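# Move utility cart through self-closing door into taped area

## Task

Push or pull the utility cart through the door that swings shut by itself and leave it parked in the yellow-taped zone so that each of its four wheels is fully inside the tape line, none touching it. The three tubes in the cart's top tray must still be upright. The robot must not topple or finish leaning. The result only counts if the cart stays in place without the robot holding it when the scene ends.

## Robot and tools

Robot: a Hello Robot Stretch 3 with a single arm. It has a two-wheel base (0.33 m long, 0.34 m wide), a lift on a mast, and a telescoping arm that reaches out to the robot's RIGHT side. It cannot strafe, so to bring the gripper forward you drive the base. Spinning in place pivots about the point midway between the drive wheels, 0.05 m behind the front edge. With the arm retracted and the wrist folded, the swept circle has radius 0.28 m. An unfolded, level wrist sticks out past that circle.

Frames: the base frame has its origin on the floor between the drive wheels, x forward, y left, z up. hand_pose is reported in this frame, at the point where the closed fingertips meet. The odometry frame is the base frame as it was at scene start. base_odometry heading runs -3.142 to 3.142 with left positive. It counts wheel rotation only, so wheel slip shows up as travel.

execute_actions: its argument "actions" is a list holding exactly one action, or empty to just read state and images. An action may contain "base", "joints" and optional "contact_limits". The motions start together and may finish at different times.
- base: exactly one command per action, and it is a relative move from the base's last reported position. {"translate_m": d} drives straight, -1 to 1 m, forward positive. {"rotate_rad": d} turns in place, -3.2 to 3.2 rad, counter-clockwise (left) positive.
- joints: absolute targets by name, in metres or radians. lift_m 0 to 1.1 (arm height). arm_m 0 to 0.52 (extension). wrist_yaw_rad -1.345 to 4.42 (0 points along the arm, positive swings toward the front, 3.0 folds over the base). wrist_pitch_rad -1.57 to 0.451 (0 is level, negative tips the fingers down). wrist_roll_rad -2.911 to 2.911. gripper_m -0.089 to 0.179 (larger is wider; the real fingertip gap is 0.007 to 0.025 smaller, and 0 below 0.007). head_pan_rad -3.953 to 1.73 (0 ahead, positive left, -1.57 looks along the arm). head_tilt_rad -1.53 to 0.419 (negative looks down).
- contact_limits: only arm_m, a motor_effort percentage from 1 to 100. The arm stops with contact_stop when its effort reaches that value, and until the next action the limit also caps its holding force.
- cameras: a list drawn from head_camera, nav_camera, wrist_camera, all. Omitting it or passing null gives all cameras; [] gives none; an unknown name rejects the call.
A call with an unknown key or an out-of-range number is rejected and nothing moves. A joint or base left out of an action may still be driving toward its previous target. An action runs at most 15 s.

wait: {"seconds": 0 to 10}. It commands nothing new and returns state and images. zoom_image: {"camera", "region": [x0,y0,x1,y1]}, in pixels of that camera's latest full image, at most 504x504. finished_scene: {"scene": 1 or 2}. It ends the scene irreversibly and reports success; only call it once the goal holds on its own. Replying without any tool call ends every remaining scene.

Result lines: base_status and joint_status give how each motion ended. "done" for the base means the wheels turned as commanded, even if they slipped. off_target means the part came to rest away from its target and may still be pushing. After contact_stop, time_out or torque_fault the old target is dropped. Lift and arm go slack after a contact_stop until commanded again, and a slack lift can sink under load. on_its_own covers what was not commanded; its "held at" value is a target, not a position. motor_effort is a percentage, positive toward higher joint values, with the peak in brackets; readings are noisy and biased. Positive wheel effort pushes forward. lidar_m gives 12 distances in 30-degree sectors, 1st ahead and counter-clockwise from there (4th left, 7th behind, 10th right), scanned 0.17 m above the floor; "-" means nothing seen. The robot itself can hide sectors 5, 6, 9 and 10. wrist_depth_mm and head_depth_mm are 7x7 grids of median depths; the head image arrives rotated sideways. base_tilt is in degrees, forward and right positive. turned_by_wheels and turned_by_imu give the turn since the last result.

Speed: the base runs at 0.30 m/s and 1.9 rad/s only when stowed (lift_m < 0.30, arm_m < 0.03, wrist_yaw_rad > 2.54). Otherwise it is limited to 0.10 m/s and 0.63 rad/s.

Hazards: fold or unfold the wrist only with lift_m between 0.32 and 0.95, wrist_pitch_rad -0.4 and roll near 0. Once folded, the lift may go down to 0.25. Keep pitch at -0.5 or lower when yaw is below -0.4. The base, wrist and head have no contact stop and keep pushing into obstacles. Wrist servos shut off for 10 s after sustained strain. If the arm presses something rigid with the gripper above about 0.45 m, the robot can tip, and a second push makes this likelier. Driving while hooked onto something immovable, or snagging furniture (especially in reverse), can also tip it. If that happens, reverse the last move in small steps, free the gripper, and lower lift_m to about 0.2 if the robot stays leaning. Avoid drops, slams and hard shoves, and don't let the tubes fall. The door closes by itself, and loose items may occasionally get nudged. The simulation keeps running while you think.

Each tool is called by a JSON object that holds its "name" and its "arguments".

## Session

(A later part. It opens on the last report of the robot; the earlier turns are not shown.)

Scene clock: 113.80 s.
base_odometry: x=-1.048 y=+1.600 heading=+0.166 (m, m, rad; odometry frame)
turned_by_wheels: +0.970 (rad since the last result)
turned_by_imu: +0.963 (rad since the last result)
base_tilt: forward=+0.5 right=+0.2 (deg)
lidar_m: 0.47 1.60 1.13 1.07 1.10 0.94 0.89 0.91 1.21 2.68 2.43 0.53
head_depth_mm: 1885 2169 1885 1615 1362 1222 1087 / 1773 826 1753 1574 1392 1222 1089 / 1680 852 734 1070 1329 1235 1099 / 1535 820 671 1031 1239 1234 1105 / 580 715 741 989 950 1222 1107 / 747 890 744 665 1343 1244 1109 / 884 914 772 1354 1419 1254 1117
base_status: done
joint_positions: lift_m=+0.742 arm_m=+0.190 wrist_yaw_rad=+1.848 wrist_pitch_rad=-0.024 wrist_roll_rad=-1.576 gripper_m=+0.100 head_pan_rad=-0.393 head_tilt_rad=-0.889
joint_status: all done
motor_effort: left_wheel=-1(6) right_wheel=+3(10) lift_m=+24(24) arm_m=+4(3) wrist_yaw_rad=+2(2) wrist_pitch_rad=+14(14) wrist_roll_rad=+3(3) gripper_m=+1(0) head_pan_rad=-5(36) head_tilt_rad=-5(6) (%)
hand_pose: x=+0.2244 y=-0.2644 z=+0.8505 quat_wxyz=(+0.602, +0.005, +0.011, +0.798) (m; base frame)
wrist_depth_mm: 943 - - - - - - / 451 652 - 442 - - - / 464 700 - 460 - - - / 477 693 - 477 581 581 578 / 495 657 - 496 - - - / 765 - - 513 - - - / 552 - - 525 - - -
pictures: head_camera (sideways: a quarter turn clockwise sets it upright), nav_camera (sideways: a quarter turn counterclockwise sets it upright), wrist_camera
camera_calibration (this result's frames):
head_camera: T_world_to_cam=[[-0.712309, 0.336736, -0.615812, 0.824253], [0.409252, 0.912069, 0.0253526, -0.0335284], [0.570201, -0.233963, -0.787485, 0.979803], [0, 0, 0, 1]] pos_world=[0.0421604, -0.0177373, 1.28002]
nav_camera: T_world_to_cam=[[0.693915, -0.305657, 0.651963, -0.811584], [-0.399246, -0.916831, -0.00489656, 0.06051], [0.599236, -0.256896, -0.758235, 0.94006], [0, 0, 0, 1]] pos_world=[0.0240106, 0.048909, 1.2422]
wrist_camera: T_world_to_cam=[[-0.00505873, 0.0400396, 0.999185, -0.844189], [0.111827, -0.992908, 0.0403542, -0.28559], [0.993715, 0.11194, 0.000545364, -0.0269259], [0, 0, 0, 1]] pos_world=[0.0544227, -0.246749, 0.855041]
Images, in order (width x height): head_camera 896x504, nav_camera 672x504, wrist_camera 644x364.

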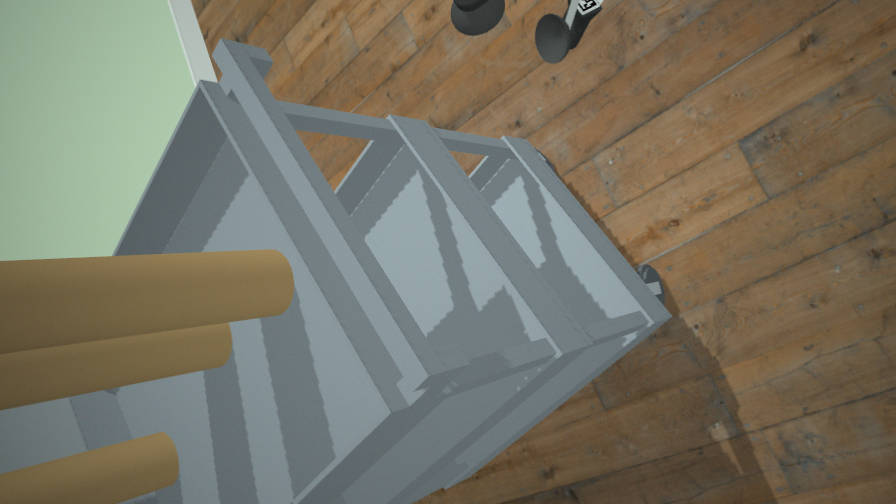

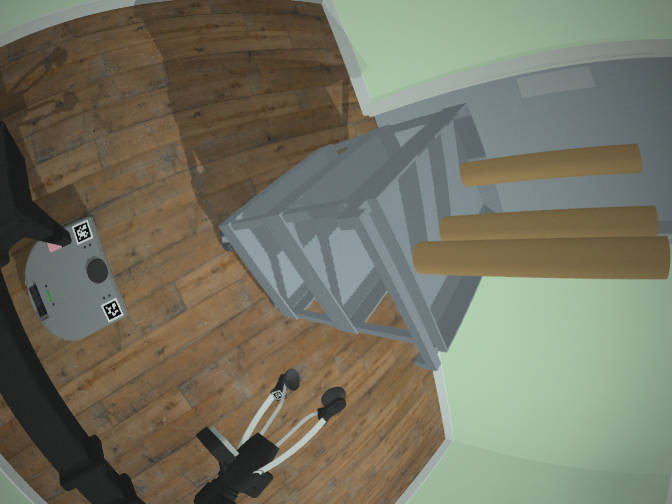

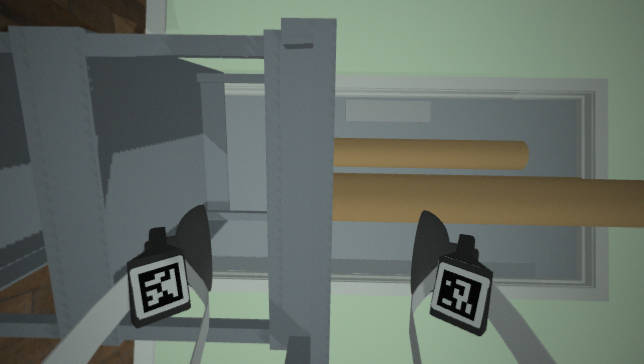

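{"name": "execute_actions", "arguments": {"actions": [{"base":{"translate_m":0.283},"joints":{"arm_m":0.21,"head_pan_rad":-0.1}}], "cameras": []}}

{"name": "execute_actions", "arguments": {"actions": [{"joints":{"gripper_m":-0.02}}], "cameras": []}}

{"name": "execute_actions", "arguments": {"actions": [{"base":{"translate_m":-0.07},"joints":{"arm_m":0.004,"wrist_yaw_rad":1.9}}]}}

Scene clock: 125.80 s.
base_odometry: x=-0.769 y=+1.647 heading=+0.166 (m, m, rad; odometry frame)
turned_by_wheels: +0.000 (rad since the last result)
turned_by_imu: -0.001 (rad since the last result)
base_tilt: forward=+0.5 right=+0.2 (deg)
lidar_m: 0.19 1.37 1.14 1.08 1.11 1.23 1.17 1.20 1.59 2.67 0.37 0.21
head_depth_mm: 439 500 464 539 537 1013 1090 / 483 542 634 612 529 494 1093 / 1300 865 729 616 532 425 1066 / 625 739 733 620 535 808 1083 / 1256 845 742 635 1269 1245 1108 / 1231 1332 812 1609 1419 1245 1112 / 1189 1338 1577 1650 1418 1252 1117
base_status: done
joint_positions: lift_m=+0.742 arm_m=+0.210 wrist_yaw_rad=+1.848 wrist_pitch_rad=-0.024 wrist_roll_rad=-1.576 gripper_m=+0.100 head_pan_rad=-0.107 head_tilt_rad=-0.889
joint_status: all done
motor_effort: left_wheel=-1(2) right_wheel=+4(10) lift_m=+24(24) arm_m=+3(4) wrist_yaw_rad=+1(1) wrist_pitch_rad=+14(14) wrist_roll_rad=+3(3) gripper_m=+0(1) head_pan_rad=+4(33) head_tilt_rad=-5(5) (%)
hand_pose: x=+0.2244 y=-0.2844 z=+0.8505 quat_wxyz=(+0.602, +0.005, +0.011, +0.798) (m; base frame)
wrist_depth_mm: 482 641 183 127 - - - / 479 648 189 131 - - - / 482 699 195 135 304 302 307 / 489 702 202 140 290 290 289 / 486 638 208 144 - - - / 467 - 215 150 - - - / 412 - 224 156 - - -
pictures: none
No camera images: the call's "cameras" was empty. Leave "cameras" out to get every camera's image.

Scene clock: 127.50 s.
base_odometry: x=-0.769 y=+1.647 heading=+0.166 (m, m, rad; odometry frame)
turned_by_wheels: +0.000 (rad since the last result)
turned_by_imu: +0.001 (rad since the last result)
base_tilt: forward=+0.6 right=+0.1 (deg)
lidar_m: 0.19 1.36 1.14 1.09 1.11 1.24 1.17 1.20 1.59 2.66 0.37 0.20
head_depth_mm: 436 497 461 537 536 979 1088 / 492 548 634 610 529 485 1089 / 1302 863 729 614 533 426 1050 / 623 734 733 618 535 808 1090 / 1256 837 737 636 1271 1247 1110 / 1234 1332 808 1608 1409 1251 1107 / 1194 1343 1565 1654 1425 1247 1116
base_status: not commanded
joint_positions: lift_m=+0.742 arm_m=+0.210 wrist_yaw_rad=+1.848 wrist_pitch_rad=-0.023 wrist_roll_rad=-1.576 gripper_m=-0.019 head_pan_rad=-0.107 head_tilt_rad=-0.889
joint_status: all done
motor_effort: left_wheel=+1(2) right_wheel=-14(14) lift_m=+24(24) arm_m=+4(3) wrist_yaw_rad=+3(1) wrist_pitch_rad=+14(14) wrist_roll_rad=+3(3) gripper_m=-19(94) head_pan_rad=+5(5) head_tilt_rad=-5(6) (%)
hand_pose: x=+0.2244 y=-0.2844 z=+0.8505 quat_wxyz=(+0.602, +0.005, +0.011, +0.798) (m; base frame)
wrist_depth_mm: 477 651 180 124 - - - / 481 653 186 128 - - - / 479 659 192 132 302 303 303 / 483 697 197 137 288 286 284 / 486 656 204 140 - - - / 466 - - 145 - - - / - - 220 151 - - -
pictures: none
No camera images: the call's "cameras" was empty. Leave "cameras" out to get every camera's image.

Scene clock: 130.27 s.
base_odometry: x=-0.838 y=+1.635 heading=+0.166 (m, m, rad; odometry frame)
turned_by_wheels: +0.000 (rad since the last result)
turned_by_imu: -0.001 (rad since the last result)
base_tilt: forward=+0.6 right=+0.2 (deg)
lidar_m: 0.26 0.28 1.14 1.08 1.11 1.16 1.10 1.13 1.49 2.68 0.36 0.27
head_depth_mm: 1340 1538 685 609 495 815 - / 815 813 711 613 489 800 1095 / 293 336 404 518 500 793 1081 / 308 366 454 594 516 794 1088 / 1284 855 740 623 505 785 1087 / 1301 863 743 626 539 715 1115 / 1246 1378 761 601 512 1187 1114
base_status: done
joint_positions: lift_m=+0.742 arm_m=+0.004 wrist_yaw_rad=+1.885 wrist_pitch_rad=-0.023 wrist_roll_rad=-1.574 gripper_m=-0.019 head_pan_rad=-0.107 head_tilt_rad=-0.889
joint_status: all done
motor_effort: left_wheel=-4(8) right_wheel=+14(25) lift_m=+24(24) arm_m=-7(9) wrist_yaw_rad=+12(30) wrist_pitch_rad=+13(14) wrist_roll_rad=+1(3) gripper_m=-17(19) head_pan_rad=+4(5) head_tilt_rad=-5(5) (%)
hand_pose: x=+0.2217 y=-0.0702 z=+0.8506 quat_wxyz=(+0.588, +0.006, +0.011, +0.809) (m; base frame)
wrist_depth_mm: 437 - 225 159 - - - / 475 - 218 155 - - - / 484 697 213 152 - - - / 483 698 208 147 - - - / 489 701 204 143 293 289 290 / 490 710 - 140 307 309 303 / 495 617 194 138 - - -
pictures: head_camera (sideways: a quarter turn clockwise sets it upright), nav_camera (sideways: a quarter turn counterclockwise sets it upright), wrist_camera
camera_calibration (this result's frames):
head_camera: T_world_to_cam=[[-0.778414, 0.122127, -0.615757, 0.824584], [0.135344, 0.990474, 0.0253506, -0.0318549], [0.612987, -0.0636056, -0.787529, 0.979599], [0, 0, 0, 1]] pos_world=[0.0456979, -0.00684436, 1.28001]
nav_camera: T_world_to_cam=[[0.752003, -0.0974993, 0.651909, -0.811868], [-0.1244, -0.99222, -0.0048953, 0.0588318], [0.647315, -0.0774165, -0.758281, 0.939826], [0, 0, 0, 1]] pos_world=[0.00948208, 0.0519756, 1.2422]
wrist_camera: T_world_to_cam=[[-0.00620345, 0.0376998, 0.99927, -0.85205], [0.148298, -0.988205, 0.0382029, -0.0984053], [0.988923, 0.148426, 0.000539497, -0.0423067], [0, 0, 0, 1]] pos_world=[0.0511457, -0.0588431, 0.85521]
Images, in order (width x height): head_camera 896x504, nav_camera 672x504, wrist_camera 644x364.

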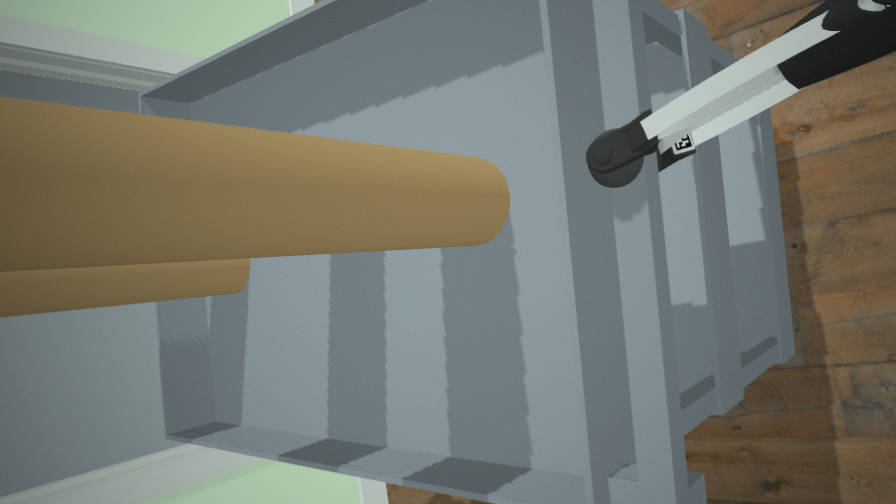

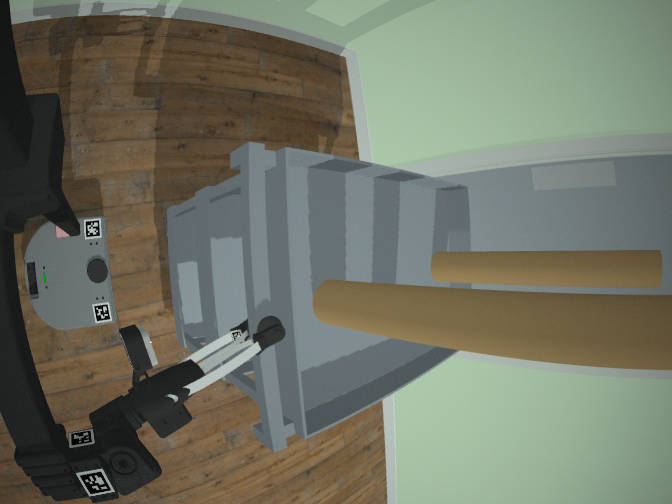

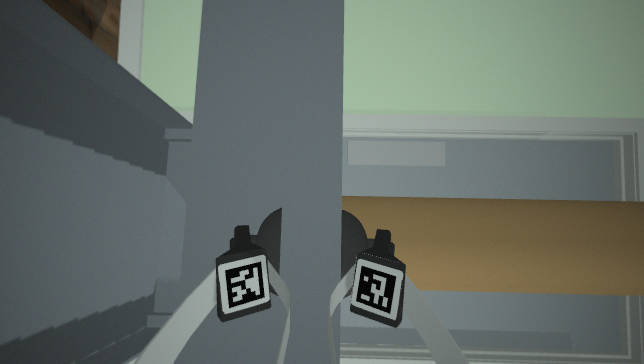

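{"name": "execute_actions", "arguments": {"actions": [{"base":{"translate_m":0.25},"joints":{"wrist_yaw_rad":1.97}}], "cameras": ["nav_camera"]}}

Scene clock: 137.77 s.
base_odometry: x=-0.591 y=+1.676 heading=+0.166 (m, m, rad; odometry frame)
turned_by_wheels: +0.000 (rad since the last result)
turned_by_imu: +0.000 (rad since the last result)
base_tilt: forward=+0.6 right=+0.2 (deg)
lidar_m: 0.24 0.24 0.30 1.09 1.12 1.42 1.35 1.39 1.83 2.66 1.74 0.26
head_depth_mm: 1147 1330 1555 573 480 1200 1120 / 1150 1350 690 610 498 789 1075 / 1132 1225 728 615 517 912 1083 / 682 330 392 489 535 703 1071 / - 307 371 505 537 488 1023 / 594 689 743 627 540 447 1059 / 1028 844 751 631 542 430 1097
base_status: done
joint_positions: lift_m=+0.742 arm_m=+0.004 wrist_yaw_rad=+2.044 wrist_pitch_rad=-0.025 wrist_roll_rad=-1.574 gripper_m=-0.019 head_pan_rad=-0.107 head_tilt_rad=-0.889
joint_status: wrist_yaw_rad off_target (ended at +2.044, target +1.970)
on_its_own: wrist_yaw_rad is held at +2.020, not at your +1.970, by its stall guard, which is still easing
motor_effort: left_wheel=+2(6) right_wheel=+2(25) lift_m=+24(24) arm_m=-3(6) wrist_yaw_rad=-19(27) wrist_pitch_rad=+14(14) wrist_roll_rad=+2(1) gripper_m=-17(17) head_pan_rad=+4(4) head_tilt_rad=-5(6) (%)
hand_pose: x=+0.2061 y=-0.0326 z=+0.8502 quat_wxyz=(+0.522, +0.005, +0.012, +0.853) (m; base frame)
wrist_depth_mm: 446 - 219 155 - - - / 480 659 215 152 - - - / 481 696 210 149 - - - / 485 694 207 146 - - - / 488 691 203 142 290 289 287 / 488 701 - 140 382 452 310 / 491 622 195 138 - - -
pictures: nav_camera (sideways: a quarter turn counterclockwise sets it upright)
camera_calibration (this result's frames):
nav_camera: T_world_to_cam=[[0.752045, -0.0974856, 0.651863, -0.811808], [-0.124377, -0.992223, -0.00489421, 0.0588302], [0.647271, -0.0773961, -0.758321, 0.939878], [0, 0, 0, 1]] pos_world=[0.0094772, 0.0519761, 1.2422]
Images, in order (width x height): nav_camera 672x504.

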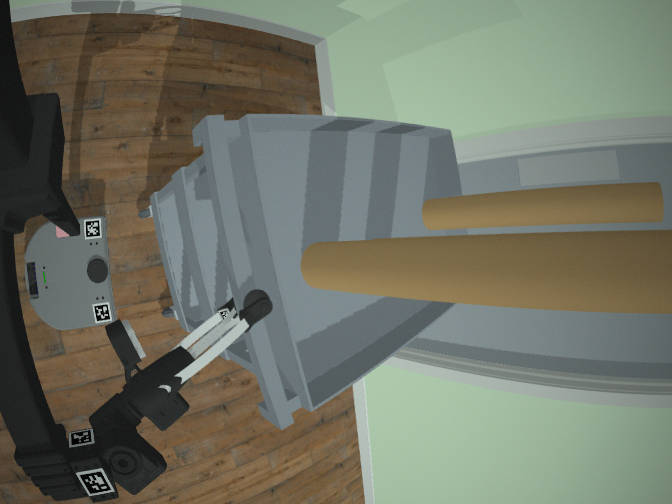

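{"name": "execute_actions", "arguments": {"actions": [{"base":{"translate_m":-0.25},"joints":{"wrist_yaw_rad":1.85}}], "cameras": []}}

{"name": "execute_actions", "arguments": {"actions": [{"base":{"translate_m":-0.3},"joints":{"wrist_yaw_rad":1.68}}], "cameras": ["nav_camera"]}}

Scene clock: 146.47 s.
base_odometry: x=-0.838 y=+1.635 heading=+0.166 (m, m, rad; odometry frame)
turned_by_wheels: +0.000 (rad since the last result)
turned_by_imu: +0.000 (rad since the last result)
base_tilt: forward=+0.5 right=+0.2 (deg)
lidar_m: 0.26 0.26 1.14 1.08 1.11 1.16 1.10 1.13 1.49 2.67 0.39 0.27
head_depth_mm: 1342 1575 684 609 487 1158 - / 1309 801 724 612 486 1036 1093 / 296 340 408 528 493 804 1095 / 309 367 453 592 509 780 1083 / 649 789 742 621 536 732 1073 / 1290 858 745 627 540 623 1111 / 1252 1287 737 605 508 443 1110
base_status: done
joint_positions: lift_m=+0.742 arm_m=+0.004 wrist_yaw_rad=+1.795 wrist_pitch_rad=-0.022 wrist_roll_rad=-1.574 gripper_m=-0.019 head_pan_rad=-0.107 head_tilt_rad=-0.889
joint_status: wrist_yaw_rad off_target (ended at +1.795, target +1.850)
on_its_own: wrist_yaw_rad is held at +1.799, not at your +1.850, by its stall guard, which is not easing now
motor_effort: left_wheel=-3(7) right_wheel=-2(19) lift_m=+24(24) arm_m=+1(2) wrist_yaw_rad=+4(41) wrist_pitch_rad=+13(14) wrist_roll_rad=+1(2) gripper_m=-18(19) head_pan_rad=+4(5) head_tilt_rad=-5(5) (%)
hand_pose: x=+0.2278 y=-0.0919 z=+0.8508 quat_wxyz=(+0.624, +0.006, +0.010, +0.782) (m; base frame)
wrist_depth_mm: 473 - 196 137 - - - / 480 691 197 138 - - - / 484 696 199 139 - - - / 482 698 201 140 294 293 293 / 489 698 201 140 299 296 294 / 490 659 - 141 - - - / 453 - 204 143 - - -
pictures: none
No camera images: the call's "cameras" was empty. Leave "cameras" out to get every camera's image.

Scene clock: 150.40 s.
base_odometry: x=-1.134 y=+1.586 heading=+0.165 (m, m, rad; odometry frame)
turned_by_wheels: +0.000 (rad since the last result)
turned_by_imu: +0.000 (rad since the last result)
base_tilt: forward=+0.6 right=+0.1 (deg)
lidar_m: 0.26 0.27 1.12 1.07 1.10 0.85 0.80 0.82 1.09 2.64 0.39 0.28
head_depth_mm: 1564 1837 700 609 485 - 1086 / 298 349 443 585 474 995 1110 / 314 368 440 543 491 806 1096 / 675 787 734 618 510 795 1085 / 1535 855 741 623 517 743 1088 / 1558 861 744 626 539 657 1113 / 1477 1651 1878 1587 1372 1230 1114
base_status: done
joint_positions: lift_m=+0.742 arm_m=+0.004 wrist_yaw_rad=+1.657 wrist_pitch_rad=-0.022 wrist_roll_rad=-1.574 gripper_m=-0.019 head_pan_rad=-0.107 head_tilt_rad=-0.889
joint_status: wrist_yaw_rad off_target (ended at +1.657, target +1.680)
on_its_own: wrist_yaw_rad is at rest, and its effort (+18) is outside its rest range (-12 to +12)
motor_effort: left_wheel=-3(6) right_wheel=+2(20) lift_m=+24(24) arm_m=+1(1) wrist_yaw_rad=+18(37) wrist_pitch_rad=+13(13) wrist_roll_rad=+2(1) gripper_m=-17(18) head_pan_rad=+5(4) head_tilt_rad=-6(6) (%)
hand_pose: x=+0.2333 y=-0.1265 z=+0.8508 quat_wxyz=(+0.676, +0.007, +0.010, +0.737) (m; base frame)
wrist_depth_mm: 484 613 183 126 - - - / 482 655 187 129 - - - / 486 652 192 132 671 664 668 / 482 700 197 136 288 286 285 / 489 707 202 139 - - - / 478 - - 142 - - - / - - 213 147 - - -
pictures: nav_camera (sideways: a quarter turn counterclockwise sets it upright)
camera_calibration (this result's frames):
nav_camera: T_world_to_cam=[[0.752049, -0.097469, 0.65186, -0.811804], [-0.124355, -0.992226, -0.00489415, 0.05883], [0.647269, -0.0773813, -0.758323, 0.939882], [0, 0, 0, 1]] pos_world=[0.00947581, 0.0519762, 1.2422]
Images, in order (width x height): nav_camera 672x504.

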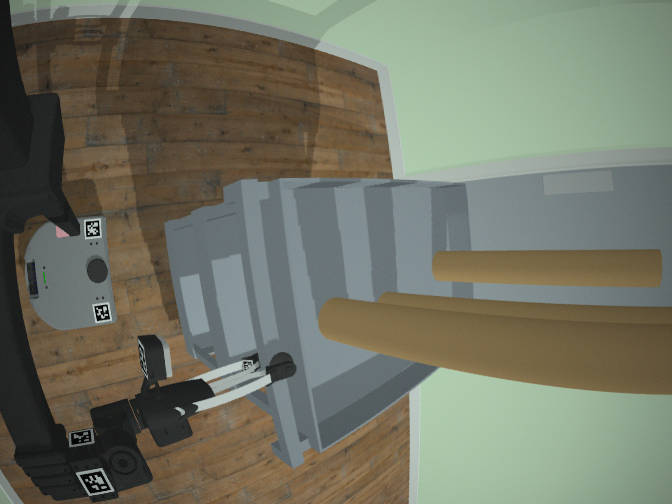

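{"name": "execute_actions", "arguments": {"actions": [{"base":{"translate_m":-0.3},"joints":{"wrist_yaw_rad":1.6,"arm_m":0.1}}], "cameras": []}}

{"name": "execute_actions", "arguments": {"actions": [{"joints":{"wrist_yaw_rad":1.68,"arm_m":0.004}}], "cameras": []}}

{"name": "execute_actions", "arguments": {"actions": [{"base":{"translate_m":0.12},"joints":{"wrist_yaw_rad":1.64}}], "cameras": ["nav_camera"]}}

Scene clock: 162.57 s.
base_odometry: x=-1.430 y=+1.536 heading=+0.165 (m, m, rad; odometry frame)
turned_by_wheels: +0.000 (rad since the last result)
turned_by_imu: +0.000 (rad since the last result)
base_tilt: forward=+0.5 right=+0.3 (deg)
lidar_m: 0.23 1.57 1.11 1.05 0.75 0.53 0.51 0.52 0.69 1.66 0.40 0.25
head_depth_mm: 334 375 433 569 479 1035 1090 / 473 535 594 574 504 802 1094 / 1859 854 730 617 521 739 1084 / 671 810 735 619 534 501 1086 / 1862 854 740 623 571 1217 1111 / 1827 1973 1853 1635 1414 1250 1110 / 1732 2001 1959 1649 1427 1251 1118
base_status: done
joint_positions: lift_m=+0.742 arm_m=+0.100 wrist_yaw_rad=+1.628 wrist_pitch_rad=-0.022 wrist_roll_rad=-1.574 gripper_m=-0.019 head_pan_rad=-0.107 head_tilt_rad=-0.889
joint_status: wrist_yaw_rad off_target (ended at +1.628, target +1.600); the others done
on_its_own: wrist_yaw_rad is held at +1.647, not at your +1.600, by its stall guard, which is not easing now; wrist_yaw_rad is at rest, and its effort (+16) is outside its rest range (-12 to +12)
motor_effort: left_wheel=-3(3) right_wheel=+0(22) lift_m=+24(24) arm_m=+1(8) wrist_yaw_rad=+16(32) wrist_pitch_rad=+13(13) wrist_roll_rad=+2(2) gripper_m=-17(19) head_pan_rad=+4(4) head_tilt_rad=-7(5) (%)
hand_pose: x=+0.2339 y=-0.2301 z=+0.8508 quat_wxyz=(+0.687, +0.007, +0.010, +0.727) (m; base frame)
wrist_depth_mm: 479 604 171 115 - - - / 483 646 178 121 658 660 - / 482 659 186 126 282 281 280 / 486 701 195 132 290 287 286 / 482 650 202 136 - - - / 454 - - 144 - - - / - - 226 152 - - -
pictures: none
No camera images: the call's "cameras" was empty. Leave "cameras" out to get every camera's image.

Scene clock: 164.53 s.
base_odometry: x=-1.430 y=+1.536 heading=+0.165 (m, m, rad; odometry frame)
turned_by_wheels: +0.000 (rad since the last result)
turned_by_imu: +0.000 (rad since the last result)
base_tilt: forward=+0.6 right=+0.2 (deg)
lidar_m: 0.27 0.28 1.11 1.05 0.76 0.53 0.50 0.52 0.68 1.66 0.38 0.28
head_depth_mm: 307 732 704 609 502 - 1091 / 306 352 425 569 471 900 1112 / 502 544 479 576 492 819 1099 / 673 795 735 619 484 796 1083 / 1860 859 739 621 514 784 1086 / 1829 883 725 606 480 1187 1114 / 1738 1991 1960 1656 1431 1250 1113
base_status: not commanded
joint_positions: lift_m=+0.742 arm_m=+0.004 wrist_yaw_rad=+1.612 wrist_pitch_rad=-0.023 wrist_roll_rad=-1.574 gripper_m=-0.019 head_pan_rad=-0.107 head_tilt_rad=-0.889
joint_status: wrist_yaw_rad off_target (ended at +1.612, target +1.680); the others done
on_its_own: wrist_yaw_rad is held at +1.634, not at your +1.680, by its stall guard, which is not easing now; wrist_yaw_rad is at rest, and its effort (+17) is outside its rest range (-12 to +12)
motor_effort: left_wheel=-3(6) right_wheel=+12(14) lift_m=+24(24) arm_m=-6(9) wrist_yaw_rad=+17(37) wrist_pitch_rad=+13(14) wrist_roll_rad=+2(1) gripper_m=-17(18) head_pan_rad=+5(4) head_tilt_rad=-5(5) (%)
hand_pose: x=+0.2340 y=-0.1386 z=+0.8506 quat_wxyz=(+0.692, +0.007, +0.010, +0.722) (m; base frame)
wrist_depth_mm: 479 611 183 126 - - - / 484 653 187 129 - - - / 483 656 192 132 665 667 671 / 484 697 197 135 287 285 286 / 484 702 201 139 - - - / 473 - - 142 - - - / - - 212 146 - - -
pictures: none
No camera images: the call's "cameras" was empty. Leave "cameras" out to get every camera's image.

Scene clock: 166.77 s.
base_odometry: x=-1.311 y=+1.556 heading=+0.165 (m, m, rad; odometry frame)
turned_by_wheels: +0.000 (rad since the last result)
turned_by_imu: +0.000 (rad since the last result)
base_tilt: forward=+0.7 right=+0.2 (deg)
lidar_m: 0.27 0.28 1.12 1.06 0.94 0.65 0.62 0.64 0.85 2.06 0.39 0.28
head_depth_mm: 325 1987 704 608 496 - 1090 / 299 351 432 575 476 1001 1108 / 325 376 447 555 493 819 1099 / 659 771 734 619 493 795 1087 / 1741 857 739 623 509 782 1089 / 1720 860 727 620 530 1187 1106 / 1640 1867 1954 1622 1373 1231 1118
base_status: done
joint_positions: lift_m=+0.742 arm_m=+0.004 wrist_yaw_rad=+1.651 wrist_pitch_rad=-0.023 wrist_roll_rad=-1.574 gripper_m=-0.019 head_pan_rad=-0.107 head_tilt_rad=-0.889
joint_status: all done
motor_effort: left_wheel=+0(2) right_wheel=+2(28) lift_m=+24(24) arm_m=-3(7) wrist_yaw_rad=-10(21) wrist_pitch_rad=+14(14) wrist_roll_rad=+2(2) gripper_m=-17(17) head_pan_rad=+4(4) head_tilt_rad=-5(6) (%)
hand_pose: x=+0.2334 y=-0.1284 z=+0.8505 quat_wxyz=(+0.678, +0.007, +0.010, +0.735) (m; base frame)
wrist_depth_mm: 484 602 186 129 - - - / 484 648 190 131 - - - / 482 700 193 134 683 672 - / 484 696 197 136 288 288 285 / 485 686 201 139 - - - / 479 - - 142 - - - / 445 - 210 145 - - -
pictures: nav_camera (sideways: a quarter turn counterclockwise sets it upright)
camera_calibration (this result's frames):
nav_camera: T_world_to_cam=[[0.752049, -0.0974683, 0.65186, -0.811804], [-0.124354, -0.992226, -0.00489415, 0.05883], [0.647269, -0.0773807, -0.758324, 0.939882], [0, 0, 0, 1]] pos_world=[0.00947576, 0.0519762, 1.2422]
Images, in order (width x height): nav_camera 672x504.

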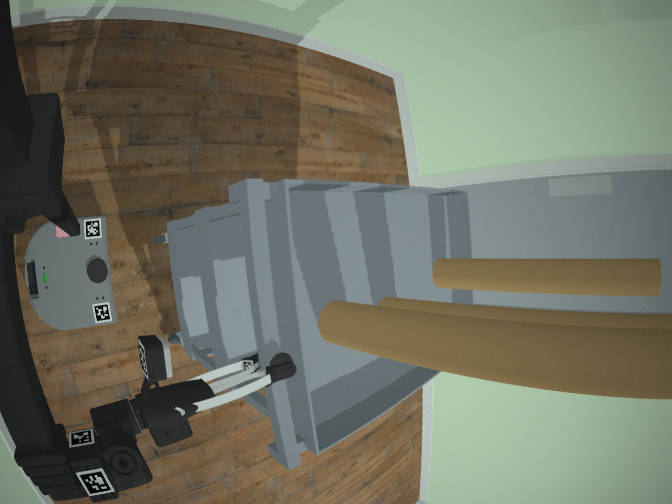

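{"name": "execute_actions", "arguments": {"actions": [{"joints":{"wrist_yaw_rad":1.95}}], "cameras": []}}

{"name": "execute_actions", "arguments": {"actions": [{"base":{"translate_m":0.15},"joints":{"wrist_yaw_rad":1.86}}], "cameras": ["nav_camera"]}}

Scene clock: 175.23 s.
base_odometry: x=-1.311 y=+1.556 heading=+0.165 (m, m, rad; odometry frame)
turned_by_wheels: +0.000 (rad since the last result)
turned_by_imu: +0.000 (rad since the last result)
base_tilt: forward=+0.6 right=+0.2 (deg)
lidar_m: 0.26 0.28 1.11 1.06 0.94 0.66 0.63 0.64 0.85 2.05 0.34 0.26
head_depth_mm: 1798 2041 687 608 493 786 1123 / 1710 834 725 612 516 778 1078 / 292 327 400 518 543 792 1083 / 295 346 425 556 506 782 1083 / 1732 869 740 622 502 782 1088 / 1718 863 745 626 521 728 1111 / 1638 1846 733 602 528 1211 1117
base_status: not commanded
joint_positions: lift_m=+0.742 arm_m=+0.004 wrist_yaw_rad=+1.954 wrist_pitch_rad=-0.023 wrist_roll_rad=-1.574 gripper_m=-0.019 head_pan_rad=-0.107 head_tilt_rad=-0.889
joint_status: all done
motor_effort: left_wheel=-1(9) right_wheel=+0(10) lift_m=+24(24) arm_m=-2(4) wrist_yaw_rad=-1(63) wrist_pitch_rad=+14(14) wrist_roll_rad=+1(1) gripper_m=-18(18) head_pan_rad=+4(4) head_tilt_rad=-5(5) (%)
hand_pose: x=+0.2156 y=-0.0534 z=+0.8505 quat_wxyz=(+0.560, +0.005, +0.011, +0.829) (m; base frame)
wrist_depth_mm: - - 245 174 - - - / 456 - 233 166 - - - / 485 642 223 159 - - - / 483 698 213 152 - - - / 489 699 206 144 300 301 300 / 489 693 - 140 285 285 285 / 488 670 189 134 - - -
pictures: none
No camera images: the call's "cameras" was empty. Leave "cameras" out to get every camera's image.

Scene clock: 177.70 s.
base_odometry: x=-1.163 y=+1.581 heading=+0.165 (m, m, rad; odometry frame)
turned_by_wheels: +0.000 (rad since the last result)
turned_by_imu: +0.000 (rad since the last result)
base_tilt: forward=+0.6 right=+0.1 (deg)
lidar_m: 0.26 0.27 1.12 1.06 1.09 0.82 0.77 0.79 1.05 2.55 0.35 0.27
head_depth_mm: 1649 1903 683 609 489 818 - / 1536 812 723 612 481 792 1078 / 293 332 400 517 543 791 1085 / 303 357 441 580 510 782 1084 / 1574 857 739 623 501 783 1073 / 1594 862 744 626 539 713 1110 / 1507 1685 757 600 511 1190 1116
base_status: done
joint_positions: lift_m=+0.742 arm_m=+0.004 wrist_yaw_rad=+1.906 wrist_pitch_rad=-0.023 wrist_roll_rad=-1.574 gripper_m=-0.019 head_pan_rad=-0.107 head_tilt_rad=-0.889
joint_status: wrist_yaw_rad off_target (ended at +1.906, target +1.860)
on_its_own: wrist_yaw_rad is held at +1.908, not at your +1.860, by its stall guard, which is not easing now
motor_effort: left_wheel=-1(12) right_wheel=+6(19) lift_m=+24(24) arm_m=-1(2) wrist_yaw_rad=+1(50) wrist_pitch_rad=+14(14) wrist_roll_rad=+2(2) gripper_m=-19(19) head_pan_rad=+4(5) head_tilt_rad=-5(6) (%)
hand_pose: x=+0.2199 y=-0.0646 z=+0.8505 quat_wxyz=(+0.579, +0.005, +0.011, +0.815) (m; base frame)
wrist_depth_mm: 434 - 227 162 - - - / 473 - 221 157 - - - / 483 695 215 152 - - - / 491 699 209 148 - - - / 478 700 203 143 292 291 291 / 488 707 - 140 293 295 291 / 491 645 192 136 - - -
pictures: nav_camera (sideways: a quarter turn counterclockwise sets it upright)
camera_calibration (this result's frames):
nav_camera: T_world_to_cam=[[0.752051, -0.0974687, 0.651859, -0.811802], [-0.124354, -0.992226, -0.00489411, 0.0588299], [0.647268, -0.0773807, -0.758325, 0.939883], [0, 0, 0, 1]] pos_world=[0.00947566, 0.0519762, 1.2422]
Images, in order (width x height): nav_camera 672x504.

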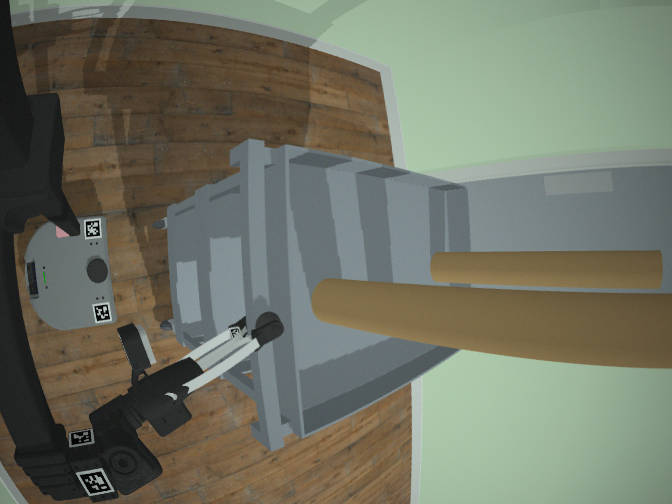

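{"name": "execute_actions", "arguments": {"actions": [{"base":{"translate_m":0.2},"joints":{"wrist_yaw_rad":1.9}}], "cameras": []}}

Scene clock: 192.03 s.
base_odometry: x=-0.966 y=+1.614 heading=+0.165 (m, m, rad; odometry frame)
turned_by_wheels: +0.000 (rad since the last result)
turned_by_imu: +0.000 (rad since the last result)
base_tilt: forward=+0.5 right=+0.2 (deg)
lidar_m: 0.26 0.27 1.13 1.07 1.10 1.03 0.97 1.00 1.32 2.68 0.35 0.26
head_depth_mm: 1460 1694 687 607 486 998 1126 / 1471 837 726 611 477 787 1081 / 293 332 406 526 542 790 1084 / 295 340 420 556 504 782 1086 / 1345 855 740 622 537 772 1076 / 1395 861 743 625 538 707 1110 / 1352 1484 729 601 531 1195 1116
base_status: done
joint_positions: lift_m=+0.742 arm_m=+0.004 wrist_yaw_rad=+1.934 wrist_pitch_rad=-0.023 wrist_roll_rad=-1.574 gripper_m=-0.019 head_pan_rad=-0.107 head_tilt_rad=-0.889
joint_status: wrist_yaw_rad off_target (ended at +1.934, target +1.900)
on_its_own: wrist_yaw_rad is held at +1.941, not at your +1.900, by its stall guard, which is not easing now
motor_effort: left_wheel=+0(7) right_wheel=+1(19) lift_m=+24(24) arm_m=-1(1) wrist_yaw_rad=+5(19) wrist_pitch_rad=+14(14) wrist_roll_rad=+2(1) gripper_m=-17(17) head_pan_rad=+4(4) head_tilt_rad=-5(5) (%)
hand_pose: x=+0.2175 y=-0.0580 z=+0.8505 quat_wxyz=(+0.568, +0.005, +0.011, +0.823) (m; base frame)
wrist_depth_mm: 436 - 231 164 - - - / 471 - 223 159 - - - / 487 673 216 154 - - - / 484 702 209 149 - - - / 488 696 204 143 294 292 292 / 488 701 - 140 292 291 290 / 491 651 192 136 - - -
pictures: none
No camera images: the call's "cameras" was empty. Leave "cameras" out to get every camera's image.

{"name": "execute_actions", "arguments": {"actions": [{"base":{"translate_m":0.3},"joints":{"wrist_yaw_rad":1.92,"head_pan_rad":0.15}}], "cameras": ["nav_camera"]}}

Scene clock: 200.57 s.
base_odometry: x=-0.670 y=+1.663 heading=+0.165 (m, m, rad; odometry frame)
turned_by_wheels: +0.000 (rad since the last result)
turned_by_imu: +0.000 (rad since the last result)
base_tilt: forward=+0.5 right=+0.2 (deg)
lidar_m: 0.25 0.26 1.15 1.09 1.12 1.34 1.27 1.30 1.72 2.66 0.36 0.26
head_depth_mm: - 310 386 596 527 500 - / 302 329 383 469 530 736 1064 / 1116 826 731 604 531 761 1077 / 1180 856 735 618 503 780 1085 / 1140 1200 721 623 521 785 1093 / 1116 1313 1535 599 490 1210 1112 / 1129 1328 1607 1650 1393 1226 1116
base_status: done
joint_positions: lift_m=+0.742 arm_m=+0.004 wrist_yaw_rad=+1.966 wrist_pitch_rad=-0.023 wrist_roll_rad=-1.574 gripper_m=-0.019 head_pan_rad=+0.143 head_tilt_rad=-0.889
joint_status: wrist_yaw_rad off_target (ended at +1.966, target +1.920); the others done
on_its_own: wrist_yaw_rad is held at +1.963, not at your +1.920, by its stall guard, which is not easing now
motor_effort: left_wheel=-1(7) right_wheel=+3(21) lift_m=+24(24) arm_m=-1(1) wrist_yaw_rad=-3(17) wrist_pitch_rad=+14(14) wrist_roll_rad=+1(2) gripper_m=-18(17) head_pan_rad=+5(31) head_tilt_rad=-4(6) (%)
hand_pose: x=+0.2144 y=-0.0503 z=+0.8505 quat_wxyz=(+0.554, +0.005, +0.011, +0.832) (m; base frame)
wrist_depth_mm: 433 - 229 163 - - - / 472 - 222 158 - - - / 480 682 215 153 - - - / 486 703 209 149 - - - / 481 699 204 143 293 291 291 / 487 710 - 139 292 294 290 / 487 640 192 136 - - -
pictures: nav_camera (sideways: a quarter turn counterclockwise sets it upright)
camera_calibration (this result's frames):
nav_camera: T_world_to_cam=[[0.752797, 0.09153, 0.651858, -0.811806], [0.124871, -0.992161, -0.00489411, 0.0573097], [0.6463, 0.0850827, -0.758325, 0.93989], [0, 0, 0, 1]] pos_world=[-0.00348217, 0.0511967, 1.2422]
Images, in order (width x height): nav_camera 672x504.

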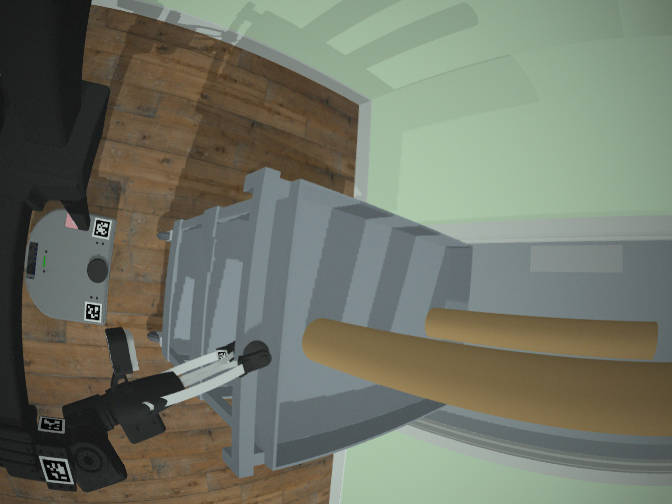

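{"name": "execute_actions", "arguments": {"actions": [{"joints":{"gripper_m":0.1}}], "cameras": []}}

{"name": "execute_actions", "arguments": {"actions": [{"base":{"translate_m":-0.07}}], "cameras": []}}

{"name": "execute_actions", "arguments": {"actions": [{"base":{"rotate_rad":-1.2}}], "cameras": []}}

{"name": "execute_actions", "arguments": {"actions": [{"base":{"translate_m":-0.25},"joints":{"wrist_yaw_rad":1.62}}], "cameras": []}}

{"name": "execute_actions", "arguments": {"actions": [{"base":{"rotate_rad":1.12},"joints":{"arm_m":0.085,"head_pan_rad":-0.2}}], "cameras": ["nav_camera","wrist_camera"]}}

Scene clock: 217.77 s.
base_odometry: x=-0.670 y=+1.663 heading=+0.165 (m, m, rad; odometry frame)
turned_by_wheels: +0.000 (rad since the last result)
turned_by_imu: +0.000 (rad since the last result)
base_tilt: forward=+0.6 right=+0.1 (deg)
lidar_m: 0.25 0.26 1.15 1.09 1.12 1.34 1.27 1.31 1.73 2.67 1.87 0.26
head_depth_mm: - 313 389 596 527 419 - / 301 331 385 474 539 724 1057 / 1120 822 729 601 515 777 1081 / 1176 855 734 618 507 768 1085 / 1137 1199 721 622 522 796 1091 / 1120 1306 1529 600 485 1204 1112 / 1126 1329 1604 1652 1390 1229 1113
base_status: not commanded
joint_positions: lift_m=+0.742 arm_m=+0.004 wrist_yaw_rad=+1.965 wrist_pitch_rad=-0.024 wrist_roll_rad=-1.574 gripper_m=+0.100 head_pan_rad=+0.143 head_tilt_rad=-0.889
joint_status: all done
on_its_own: wrist_yaw_rad is held at +1.963, not at your +1.920, by its stall guard, which is not easing now
motor_effort: left_wheel=+0(1) right_wheel=+3(7) lift_m=+24(24) arm_m=-2(1) wrist_yaw_rad=-2(2) wrist_pitch_rad=+14(14) wrist_roll_rad=+2(2) gripper_m=+0(81) head_pan_rad=+4(5) head_tilt_rad=-5(6) (%)
hand_pose: x=+0.2145 y=-0.0506 z=+0.8503 quat_wxyz=(+0.555, +0.005, +0.011, +0.832) (m; base frame)
wrist_depth_mm: 437 - 231 165 - - - / 472 - 223 160 - - - / 483 688 217 155 - - - / 488 701 211 151 - - - / 488 652 204 145 293 292 293 / 489 - 198 142 301 295 291 / 456 651 194 138 - - -
pictures: none
No camera images: the call's "cameras" was empty. Leave "cameras" out to get every camera's image.

Scene clock: 220.00 s.
base_odometry: x=-0.739 y=+1.651 heading=+0.165 (m, m, rad; odometry frame)
turned_by_wheels: +0.000 (rad since the last result)
turned_by_imu: +0.000 (rad since the last result)
base_tilt: forward=+0.6 right=+0.2 (deg)
lidar_m: 0.32 0.34 1.14 1.09 1.11 1.26 1.20 1.23 1.63 2.67 1.96 0.34
head_depth_mm: 331 395 684 607 493 812 - / 352 403 472 566 505 1070 1093 / 1186 844 712 602 525 1072 1098 / 1236 890 734 620 536 1096 1101 / 1191 912 722 622 725 1118 1105 / 1185 1391 1623 603 657 1242 1112 / 1192 1407 1688 1660 1399 1248 1114
base_status: done
joint_positions: lift_m=+0.742 arm_m=+0.004 wrist_yaw_rad=+1.965 wrist_pitch_rad=-0.024 wrist_roll_rad=-1.574 gripper_m=+0.100 head_pan_rad=+0.143 head_tilt_rad=-0.889
joint_status: not commanded
on_its_own: wrist_yaw_rad is held at +1.963, not at your +1.920, by its stall guard, which is not easing now
motor_effort: left_wheel=-1(7) right_wheel=+2(3) lift_m=+24(24) arm_m=-1(1) wrist_yaw_rad=-2(3) wrist_pitch_rad=+14(14) wrist_roll_rad=+2(2) gripper_m=+0(2) head_pan_rad=+4(4) head_tilt_rad=-6(5) (%)
hand_pose: x=+0.2145 y=-0.0506 z=+0.8503 quat_wxyz=(+0.555, +0.005, +0.011, +0.832) (m; base frame)
wrist_depth_mm: 401 - 326 306 - - - / 467 - - 296 - - - / 484 684 293 286 - - - / 483 696 284 279 - - - / 487 659 274 272 363 363 364 / 488 - 266 210 512 369 364 / 454 680 260 205 - - -
pictures: none
No camera images: the call's "cameras" was empty. Leave "cameras" out to get every camera's image.

Scene clock: 222.83 s.
base_odometry: x=-0.739 y=+1.651 heading=-1.035 (m, m, rad; odometry frame)
turned_by_wheels: -1.200 (rad since the last result)
turned_by_imu: -1.192 (rad since the last result)
base_tilt: forward=+0.5 right=+0.1 (deg)
lidar_m: 2.39 0.36 0.32 0.33 1.22 1.09 1.09 1.30 1.20 1.21 1.45 2.67
head_depth_mm: 2318 2325 1893 1596 1387 1243 - / 2432 2348 1900 1609 1418 1202 1093 / 2546 2343 1911 1615 1396 1238 1099 / 2607 2391 1937 1612 1409 1232 1101 / 2194 2295 1931 1637 1410 1202 1110 / 1862 2059 1961 1647 774 831 1030 / 1633 1771 1864 596 482 790 942
base_status: done
joint_positions: lift_m=+0.742 arm_m=+0.004 wrist_yaw_rad=+1.965 wrist_pitch_rad=-0.024 wrist_roll_rad=-1.574 gripper_m=+0.100 head_pan_rad=+0.143 head_tilt_rad=-0.889
joint_status: not commanded
on_its_own: wrist_yaw_rad is held at +1.963, not at your +1.920, by its stall guard, which is not easing now
motor_effort: left_wheel=+3(7) right_wheel=-4(8) lift_m=+24(24) arm_m=-2(1) wrist_yaw_rad=-1(1) wrist_pitch_rad=+14(14) wrist_roll_rad=+2(2) gripper_m=+0(1) head_pan_rad=+4(5) head_tilt_rad=-6(5) (%)
hand_pose: x=+0.2145 y=-0.0506 z=+0.8503 quat_wxyz=(+0.555, +0.005, +0.011, +0.832) (m; base frame)
wrist_depth_mm: - - - - - - - / - - - - - - - / - - - - - - - / - - - - - - - / - - - - - - - / - - - - - - - / - - - - - - -
pictures: none
No camera images: the call's "cameras" was empty. Leave "cameras" out to get every camera's image.

Scene clock: 226.73 s.
base_odometry: x=-0.867 y=+1.866 heading=-1.035 (m, m, rad; odometry frame)
turned_by_wheels: +0.000 (rad since the last result)
turned_by_imu: +0.000 (rad since the last result)
base_tilt: forward=+0.5 right=+0.1 (deg)
lidar_m: 2.54 0.45 0.41 1.40 0.95 0.85 0.85 1.02 1.12 1.13 1.35 2.51
head_depth_mm: 2554 2326 1879 1596 1386 1217 1086 / 2653 2332 1909 1605 1389 1228 1097 / 2726 2371 1905 1613 1398 1229 1097 / 2704 2357 1938 1620 1410 1233 1103 / 2338 2355 1838 1530 1247 1235 1111 / 1982 2184 675 992 935 1137 1098 / 1728 1854 749 588 901 848 1098
base_status: done
joint_positions: lift_m=+0.742 arm_m=+0.004 wrist_yaw_rad=+1.623 wrist_pitch_rad=-0.024 wrist_roll_rad=-1.574 gripper_m=+0.100 head_pan_rad=+0.143 head_tilt_rad=-0.889
joint_status: all done
motor_effort: left_wheel=+3(4) right_wheel=-4(8) lift_m=+24(24) arm_m=-2(1) wrist_yaw_rad=-2(4) wrist_pitch_rad=+14(14) wrist_roll_rad=+2(2) gripper_m=+1(1) head_pan_rad=+4(4) head_tilt_rad=-5(6) (%)
hand_pose: x=+0.2339 y=-0.1356 z=+0.8503 quat_wxyz=(+0.688, +0.007, +0.010, +0.725) (m; base frame)
wrist_depth_mm: - - - - - - - / - - - - - - - / - - - - - - - / - - - - - - - / - - - - - - - / - - - - - - - / - - - - - - -
pictures: none
No camera images: the call's "cameras" was empty. Leave "cameras" out to get every camera's image.

Scene clock: 229.47 s.
base_odometry: x=-0.867 y=+1.866 heading=+0.085 (m, m, rad; odometry frame)
turned_by_wheels: +1.120 (rad since the last result)
turned_by_imu: +1.112 (rad since the last result)
base_tilt: forward=+0.6 right=+0.1 (deg)
lidar_m: 0.42 1.40 0.92 0.85 0.86 1.08 1.13 1.14 1.42 2.90 2.30 0.44
head_depth_mm: 1416 824 722 949 1140 1221 1093 / 482 557 664 953 1130 1223 1096 / 648 756 706 595 936 1207 1100 / 835 901 736 581 921 1181 1097 / 1293 914 742 667 1356 1247 1109 / 1268 956 1687 1653 1422 1243 1110 / 1224 1370 1579 1653 1426 1255 1119
base_status: done
joint_positions: lift_m=+0.742 arm_m=+0.085 wrist_yaw_rad=+1.622 wrist_pitch_rad=-0.024 wrist_roll_rad=-1.574 gripper_m=+0.100 head_pan_rad=-0.193 head_tilt_rad=-0.889
joint_status: all done
motor_effort: left_wheel=-2(5) right_wheel=+3(9) lift_m=+24(24) arm_m=+4(6) wrist_yaw_rad=+0(1) wrist_pitch_rad=+14(14) wrist_roll_rad=+2(2) gripper_m=+1(0) head_pan_rad=-5(35) head_tilt_rad=-6(5) (%)
hand_pose: x=+0.2339 y=-0.2164 z=+0.8503 quat_wxyz=(+0.689, +0.007, +0.010, +0.725) (m; base frame)
wrist_depth_mm: 478 656 871 324 - - - / 479 684 914 336 - - - / 481 697 944 346 863 844 - / 482 695 976 358 460 454 450 / 488 658 974 375 - - - / 447 - - 392 - - - / 410 426 418 406 - - -
pictures: nav_camera (sideways: a quarter turn counterclockwise sets it upright), wrist_camera
camera_calibration (this result's frames):
nav_camera: T_world_to_cam=[[0.740914, -0.161656, 0.651854, -0.811729], [-0.209055, -0.977892, -0.00489402, 0.0593465], [0.638234, -0.132647, -0.758328, 0.939943], [0, 0, 0, 1]] pos_world=[0.0139238, 0.0514947, 1.2422]
wrist_camera: T_world_to_cam=[[0.00470766, 0.0383843, 0.999252, -0.848621], [-0.11414, -0.992712, 0.0386708, -0.184696], [0.993454, -0.114236, -0.000292173, -0.0898902], [0, 0, 0, 1]] pos_world=[0.0722156, -0.161045, 0.855102]
Images, in order (width x height): nav_camera 672x504, wrist_camera 644x364.

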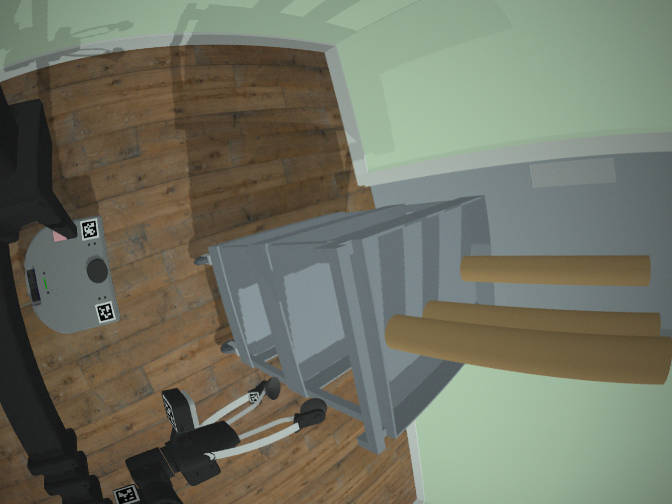

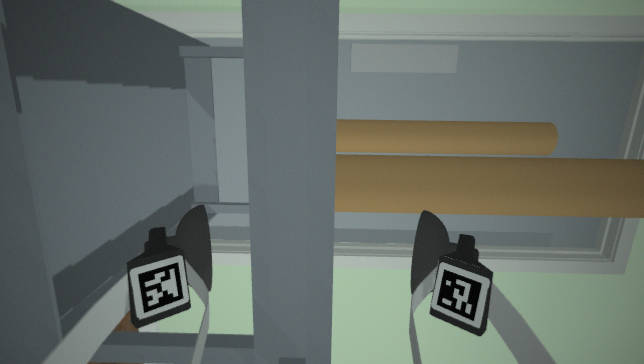

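{"name": "execute_actions", "arguments": {"actions": [{"base":{"translate_m":0.155}}], "cameras": []}}

{"name": "execute_actions", "arguments": {"actions": [{"joints":{"gripper_m":-0.02}}], "cameras": []}}

{"name": "execute_actions", "arguments": {"actions": [{"joints":{"arm_m":0.004,"wrist_yaw_rad":1.7}}], "cameras": []}}

{"name": "execute_actions", "arguments": {"actions": [{"base":{"translate_m":0.2},"joints":{"wrist_yaw_rad":1.65,"head_pan_rad":0.1}}], "cameras": ["nav_camera","head_camera"]}}

Scene clock: 241.27 s.
base_odometry: x=-0.712 y=+1.879 heading=+0.085 (m, m, rad; odometry frame)
turned_by_wheels: +0.000 (rad since the last result)
turned_by_imu: +0.000 (rad since the last result)
base_tilt: forward=+0.6 right=+0.1 (deg)
lidar_m: 0.26 1.25 0.94 0.87 0.88 1.10 1.28 1.29 1.61 2.88 0.40 0.28
head_depth_mm: 358 402 473 584 505 1117 1089 / 496 558 617 587 489 1065 1095 / 1256 866 713 615 476 822 1099 / 693 822 734 619 486 773 1082 / 1187 863 739 636 1362 1244 1107 / 1145 1226 1500 1620 1415 1246 1110 / 1101 1224 1396 1591 1432 1250 1116
base_status: done
joint_positions: lift_m=+0.742 arm_m=+0.085 wrist_yaw_rad=+1.622 wrist_pitch_rad=-0.024 wrist_roll_rad=-1.574 gripper_m=+0.100 head_pan_rad=-0.193 head_tilt_rad=-0.889
joint_status: not commanded
motor_effort: left_wheel=-2(5) right_wheel=+4(9) lift_m=+24(24) arm_m=+3(3) wrist_yaw_rad=+0(1) wrist_pitch_rad=+14(14) wrist_roll_rad=+2(2) gripper_m=+1(1) head_pan_rad=-5(5) head_tilt_rad=-6(4) (%)
hand_pose: x=+0.2339 y=-0.2164 z=+0.8503 quat_wxyz=(+0.689, +0.007, +0.010, +0.725) (m; base frame)
wrist_depth_mm: 478 609 184 128 - - - / 484 649 190 132 - - - / 481 688 196 137 684 680 - / 489 700 203 141 309 311 309 / 485 660 211 147 306 303 300 / 485 - 219 154 - - - / 448 - 229 160 - - -
pictures: none
No camera images: the call's "cameras" was empty. Leave "cameras" out to get every camera's image.

Scene clock: 242.97 s.
base_odometry: x=-0.712 y=+1.879 heading=+0.085 (m, m, rad; odometry frame)
turned_by_wheels: +0.000 (rad since the last result)
turned_by_imu: +0.000 (rad since the last result)
base_tilt: forward=+0.6 right=+0.2 (deg)
lidar_m: 0.26 1.25 0.94 0.87 0.88 1.10 1.28 1.29 1.62 2.89 0.40 0.27
head_depth_mm: 358 400 470 583 512 1100 1086 / 494 556 620 587 489 1064 1091 / 1259 869 713 615 483 819 1097 / 691 822 735 619 495 763 1085 / 1190 859 739 637 1360 1236 1109 / 1146 1223 1500 1609 1424 1246 1109 / 1101 1229 1394 1593 1428 1253 1116
base_status: not commanded
joint_positions: lift_m=+0.742 arm_m=+0.085 wrist_yaw_rad=+1.620 wrist_pitch_rad=-0.024 wrist_roll_rad=-1.574 gripper_m=-0.019 head_pan_rad=-0.193 head_tilt_rad=-0.889
joint_status: all done
motor_effort: left_wheel=-1(2) right_wheel=-4(6) lift_m=+24(24) arm_m=+3(4) wrist_yaw_rad=+0(0) wrist_pitch_rad=+14(14) wrist_roll_rad=+2(2) gripper_m=-18(93) head_pan_rad=-4(4) head_tilt_rad=-6(5) (%)
hand_pose: x=+0.2339 y=-0.2168 z=+0.8504 quat_wxyz=(+0.689, +0.007, +0.010, +0.724) (m; base frame)
wrist_depth_mm: 476 613 181 125 - - - / 485 654 187 129 - - - / 479 694 193 134 685 681 - / 486 698 199 139 306 305 306 / 484 678 206 143 302 301 297 / 488 637 - 147 - - - / 445 - 224 155 - - -
pictures: none
No camera images: the call's "cameras" was empty. Leave "cameras" out to get every camera's image.

Scene clock: 244.97 s.
base_odometry: x=-0.712 y=+1.879 heading=+0.085 (m, m, rad; odometry frame)
turned_by_wheels: +0.000 (rad since the last result)
turned_by_imu: +0.000 (rad since the last result)
base_tilt: forward=+0.5 right=+0.2 (deg)
lidar_m: 0.28 0.30 0.94 0.87 0.88 1.10 1.28 1.29 1.62 2.89 0.38 0.29
head_depth_mm: 323 708 703 608 502 878 1092 / 323 372 446 573 493 1059 1111 / 653 563 648 588 495 982 1102 / 681 807 735 619 481 826 1100 / 1186 867 739 623 490 798 1107 / 1145 878 743 625 502 1227 1108 / 1098 1220 1395 1592 1425 1251 1111
base_status: not commanded
joint_positions: lift_m=+0.742 arm_m=+0.004 wrist_yaw_rad=+1.662 wrist_pitch_rad=-0.024 wrist_roll_rad=-1.574 gripper_m=-0.019 head_pan_rad=-0.193 head_tilt_rad=-0.889
joint_status: wrist_yaw_rad off_target (ended at +1.662, target +1.700); the others done
on_its_own: wrist_yaw_rad is held at +1.655, not at your +1.700, by its stall guard, which is not easing now
motor_effort: left_wheel=-2(8) right_wheel=-2(13) lift_m=+24(24) arm_m=-4(9) wrist_yaw_rad=-5(46) wrist_pitch_rad=+14(14) wrist_roll_rad=+1(2) gripper_m=-18(18) head_pan_rad=-4(5) head_tilt_rad=-5(6) (%)
hand_pose: x=+0.2332 y=-0.1257 z=+0.8504 quat_wxyz=(+0.674, +0.007, +0.010, +0.739) (m; base frame)
wrist_depth_mm: 447 - 200 141 - - - / 482 654 201 142 - - - / 485 700 203 143 - - - / 480 702 205 144 677 689 - / 487 703 207 145 299 299 295 / 488 685 - 146 307 307 305 / 481 610 210 148 - - -
pictures: none
No camera images: the call's "cameras" was empty. Leave "cameras" out to get every camera's image.

Scene clock: 248.07 s.
base_odometry: x=-0.513 y=+1.896 heading=+0.085 (m, m, rad; odometry frame)
turned_by_wheels: +0.000 (rad since the last result)
turned_by_imu: +0.000 (rad since the last result)
base_tilt: forward=+0.5 right=+0.1 (deg)
lidar_m: 0.27 0.28 0.97 0.89 0.91 1.13 1.48 1.49 1.87 2.85 0.39 0.28
head_depth_mm: 691 771 578 527 493 788 1065 / 689 780 725 612 475 785 1078 / 989 861 730 615 480 791 1081 / 986 864 716 619 486 807 1086 / 923 1067 1233 1483 1337 1216 1105 / 903 1052 1262 1540 1410 1244 1111 / 896 1047 1253 1538 1427 1253 1113
base_status: done
joint_positions: lift_m=+0.742 arm_m=+0.004 wrist_yaw_rad=+1.673 wrist_pitch_rad=-0.024 wrist_roll_rad=-1.574 gripper_m=-0.019 head_pan_rad=+0.093 head_tilt_rad=-0.889
joint_status: wrist_yaw_rad off_target (ended at +1.673, target +1.650); the others done
on_its_own: wrist_yaw_rad is at rest, and its effort (-18) is outside its rest range (-12 to +12)
motor_effort: left_wheel=+1(5) right_wheel=+1(25) lift_m=+24(24) arm_m=-2(4) wrist_yaw_rad=-18(20) wrist_pitch_rad=+14(14) wrist_roll_rad=+2(2) gripper_m=-18(19) head_pan_rad=+4(34) head_tilt_rad=-5(6) (%)
hand_pose: x=+0.2329 y=-0.1227 z=+0.8504 quat_wxyz=(+0.670, +0.007, +0.011, +0.742) (m; base frame)
wrist_depth_mm: 457 885 191 134 894 887 899 / 480 690 195 137 - - - / 485 694 199 139 - - - / 477 696 202 142 690 680 678 / 487 705 206 144 299 296 296 / 490 657 - 146 - - - / 467 - 214 150 - - -
pictures: head_camera (sideways: a quarter turn clockwise sets it upright), nav_camera (sideways: a quarter turn counterclockwise sets it upright)
camera_calibration (this result's frames):
head_camera: T_world_to_cam=[[-0.787212, -0.0348192, -0.615699, 0.824563], [-0.063952, 0.997631, 0.0253485, -0.0306364], [0.613358, 0.0593298, -0.787573, 0.979655], [0, 0, 0, 1]] pos_world=[0.0462669, 0.00115168, 1.28001]
nav_camera: T_world_to_cam=[[0.756439, 0.0537142, 0.651854, -0.811823], [0.0750257, -0.99717, -0.00489401, 0.0576136], [0.649746, 0.0526078, -0.758328, 0.939873], [0, 0, 0, 1]] pos_world=[-0.000906459, 0.0516123, 1.2422]
Images, in order (width x height): head_camera 896x504, nav_camera 672x504.

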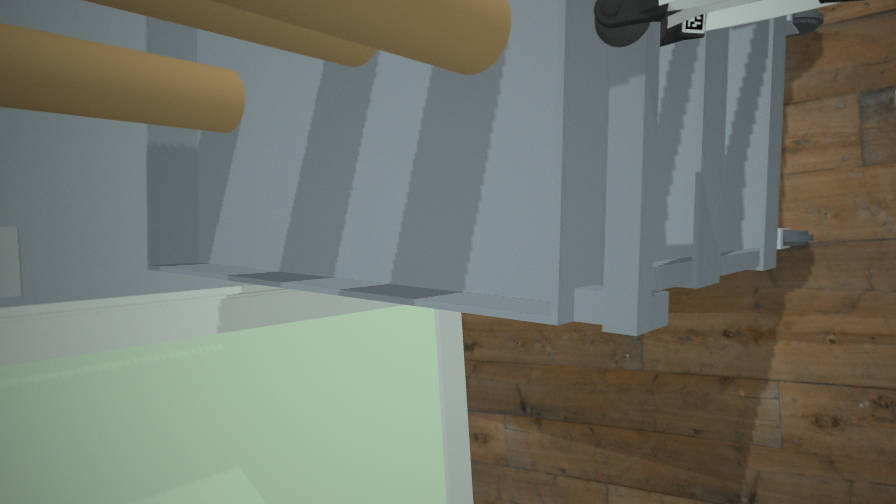

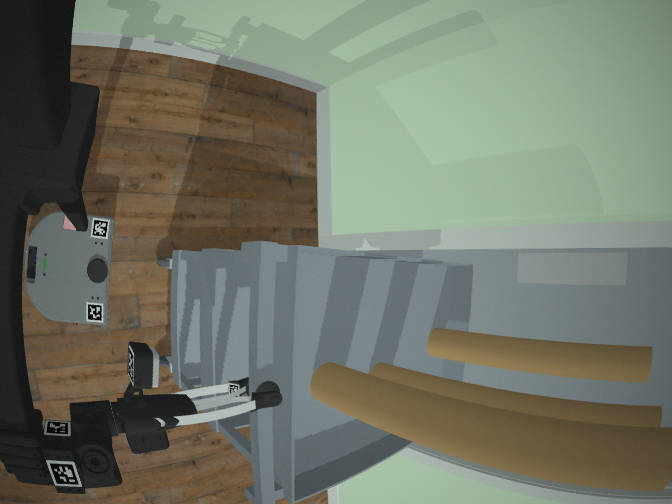

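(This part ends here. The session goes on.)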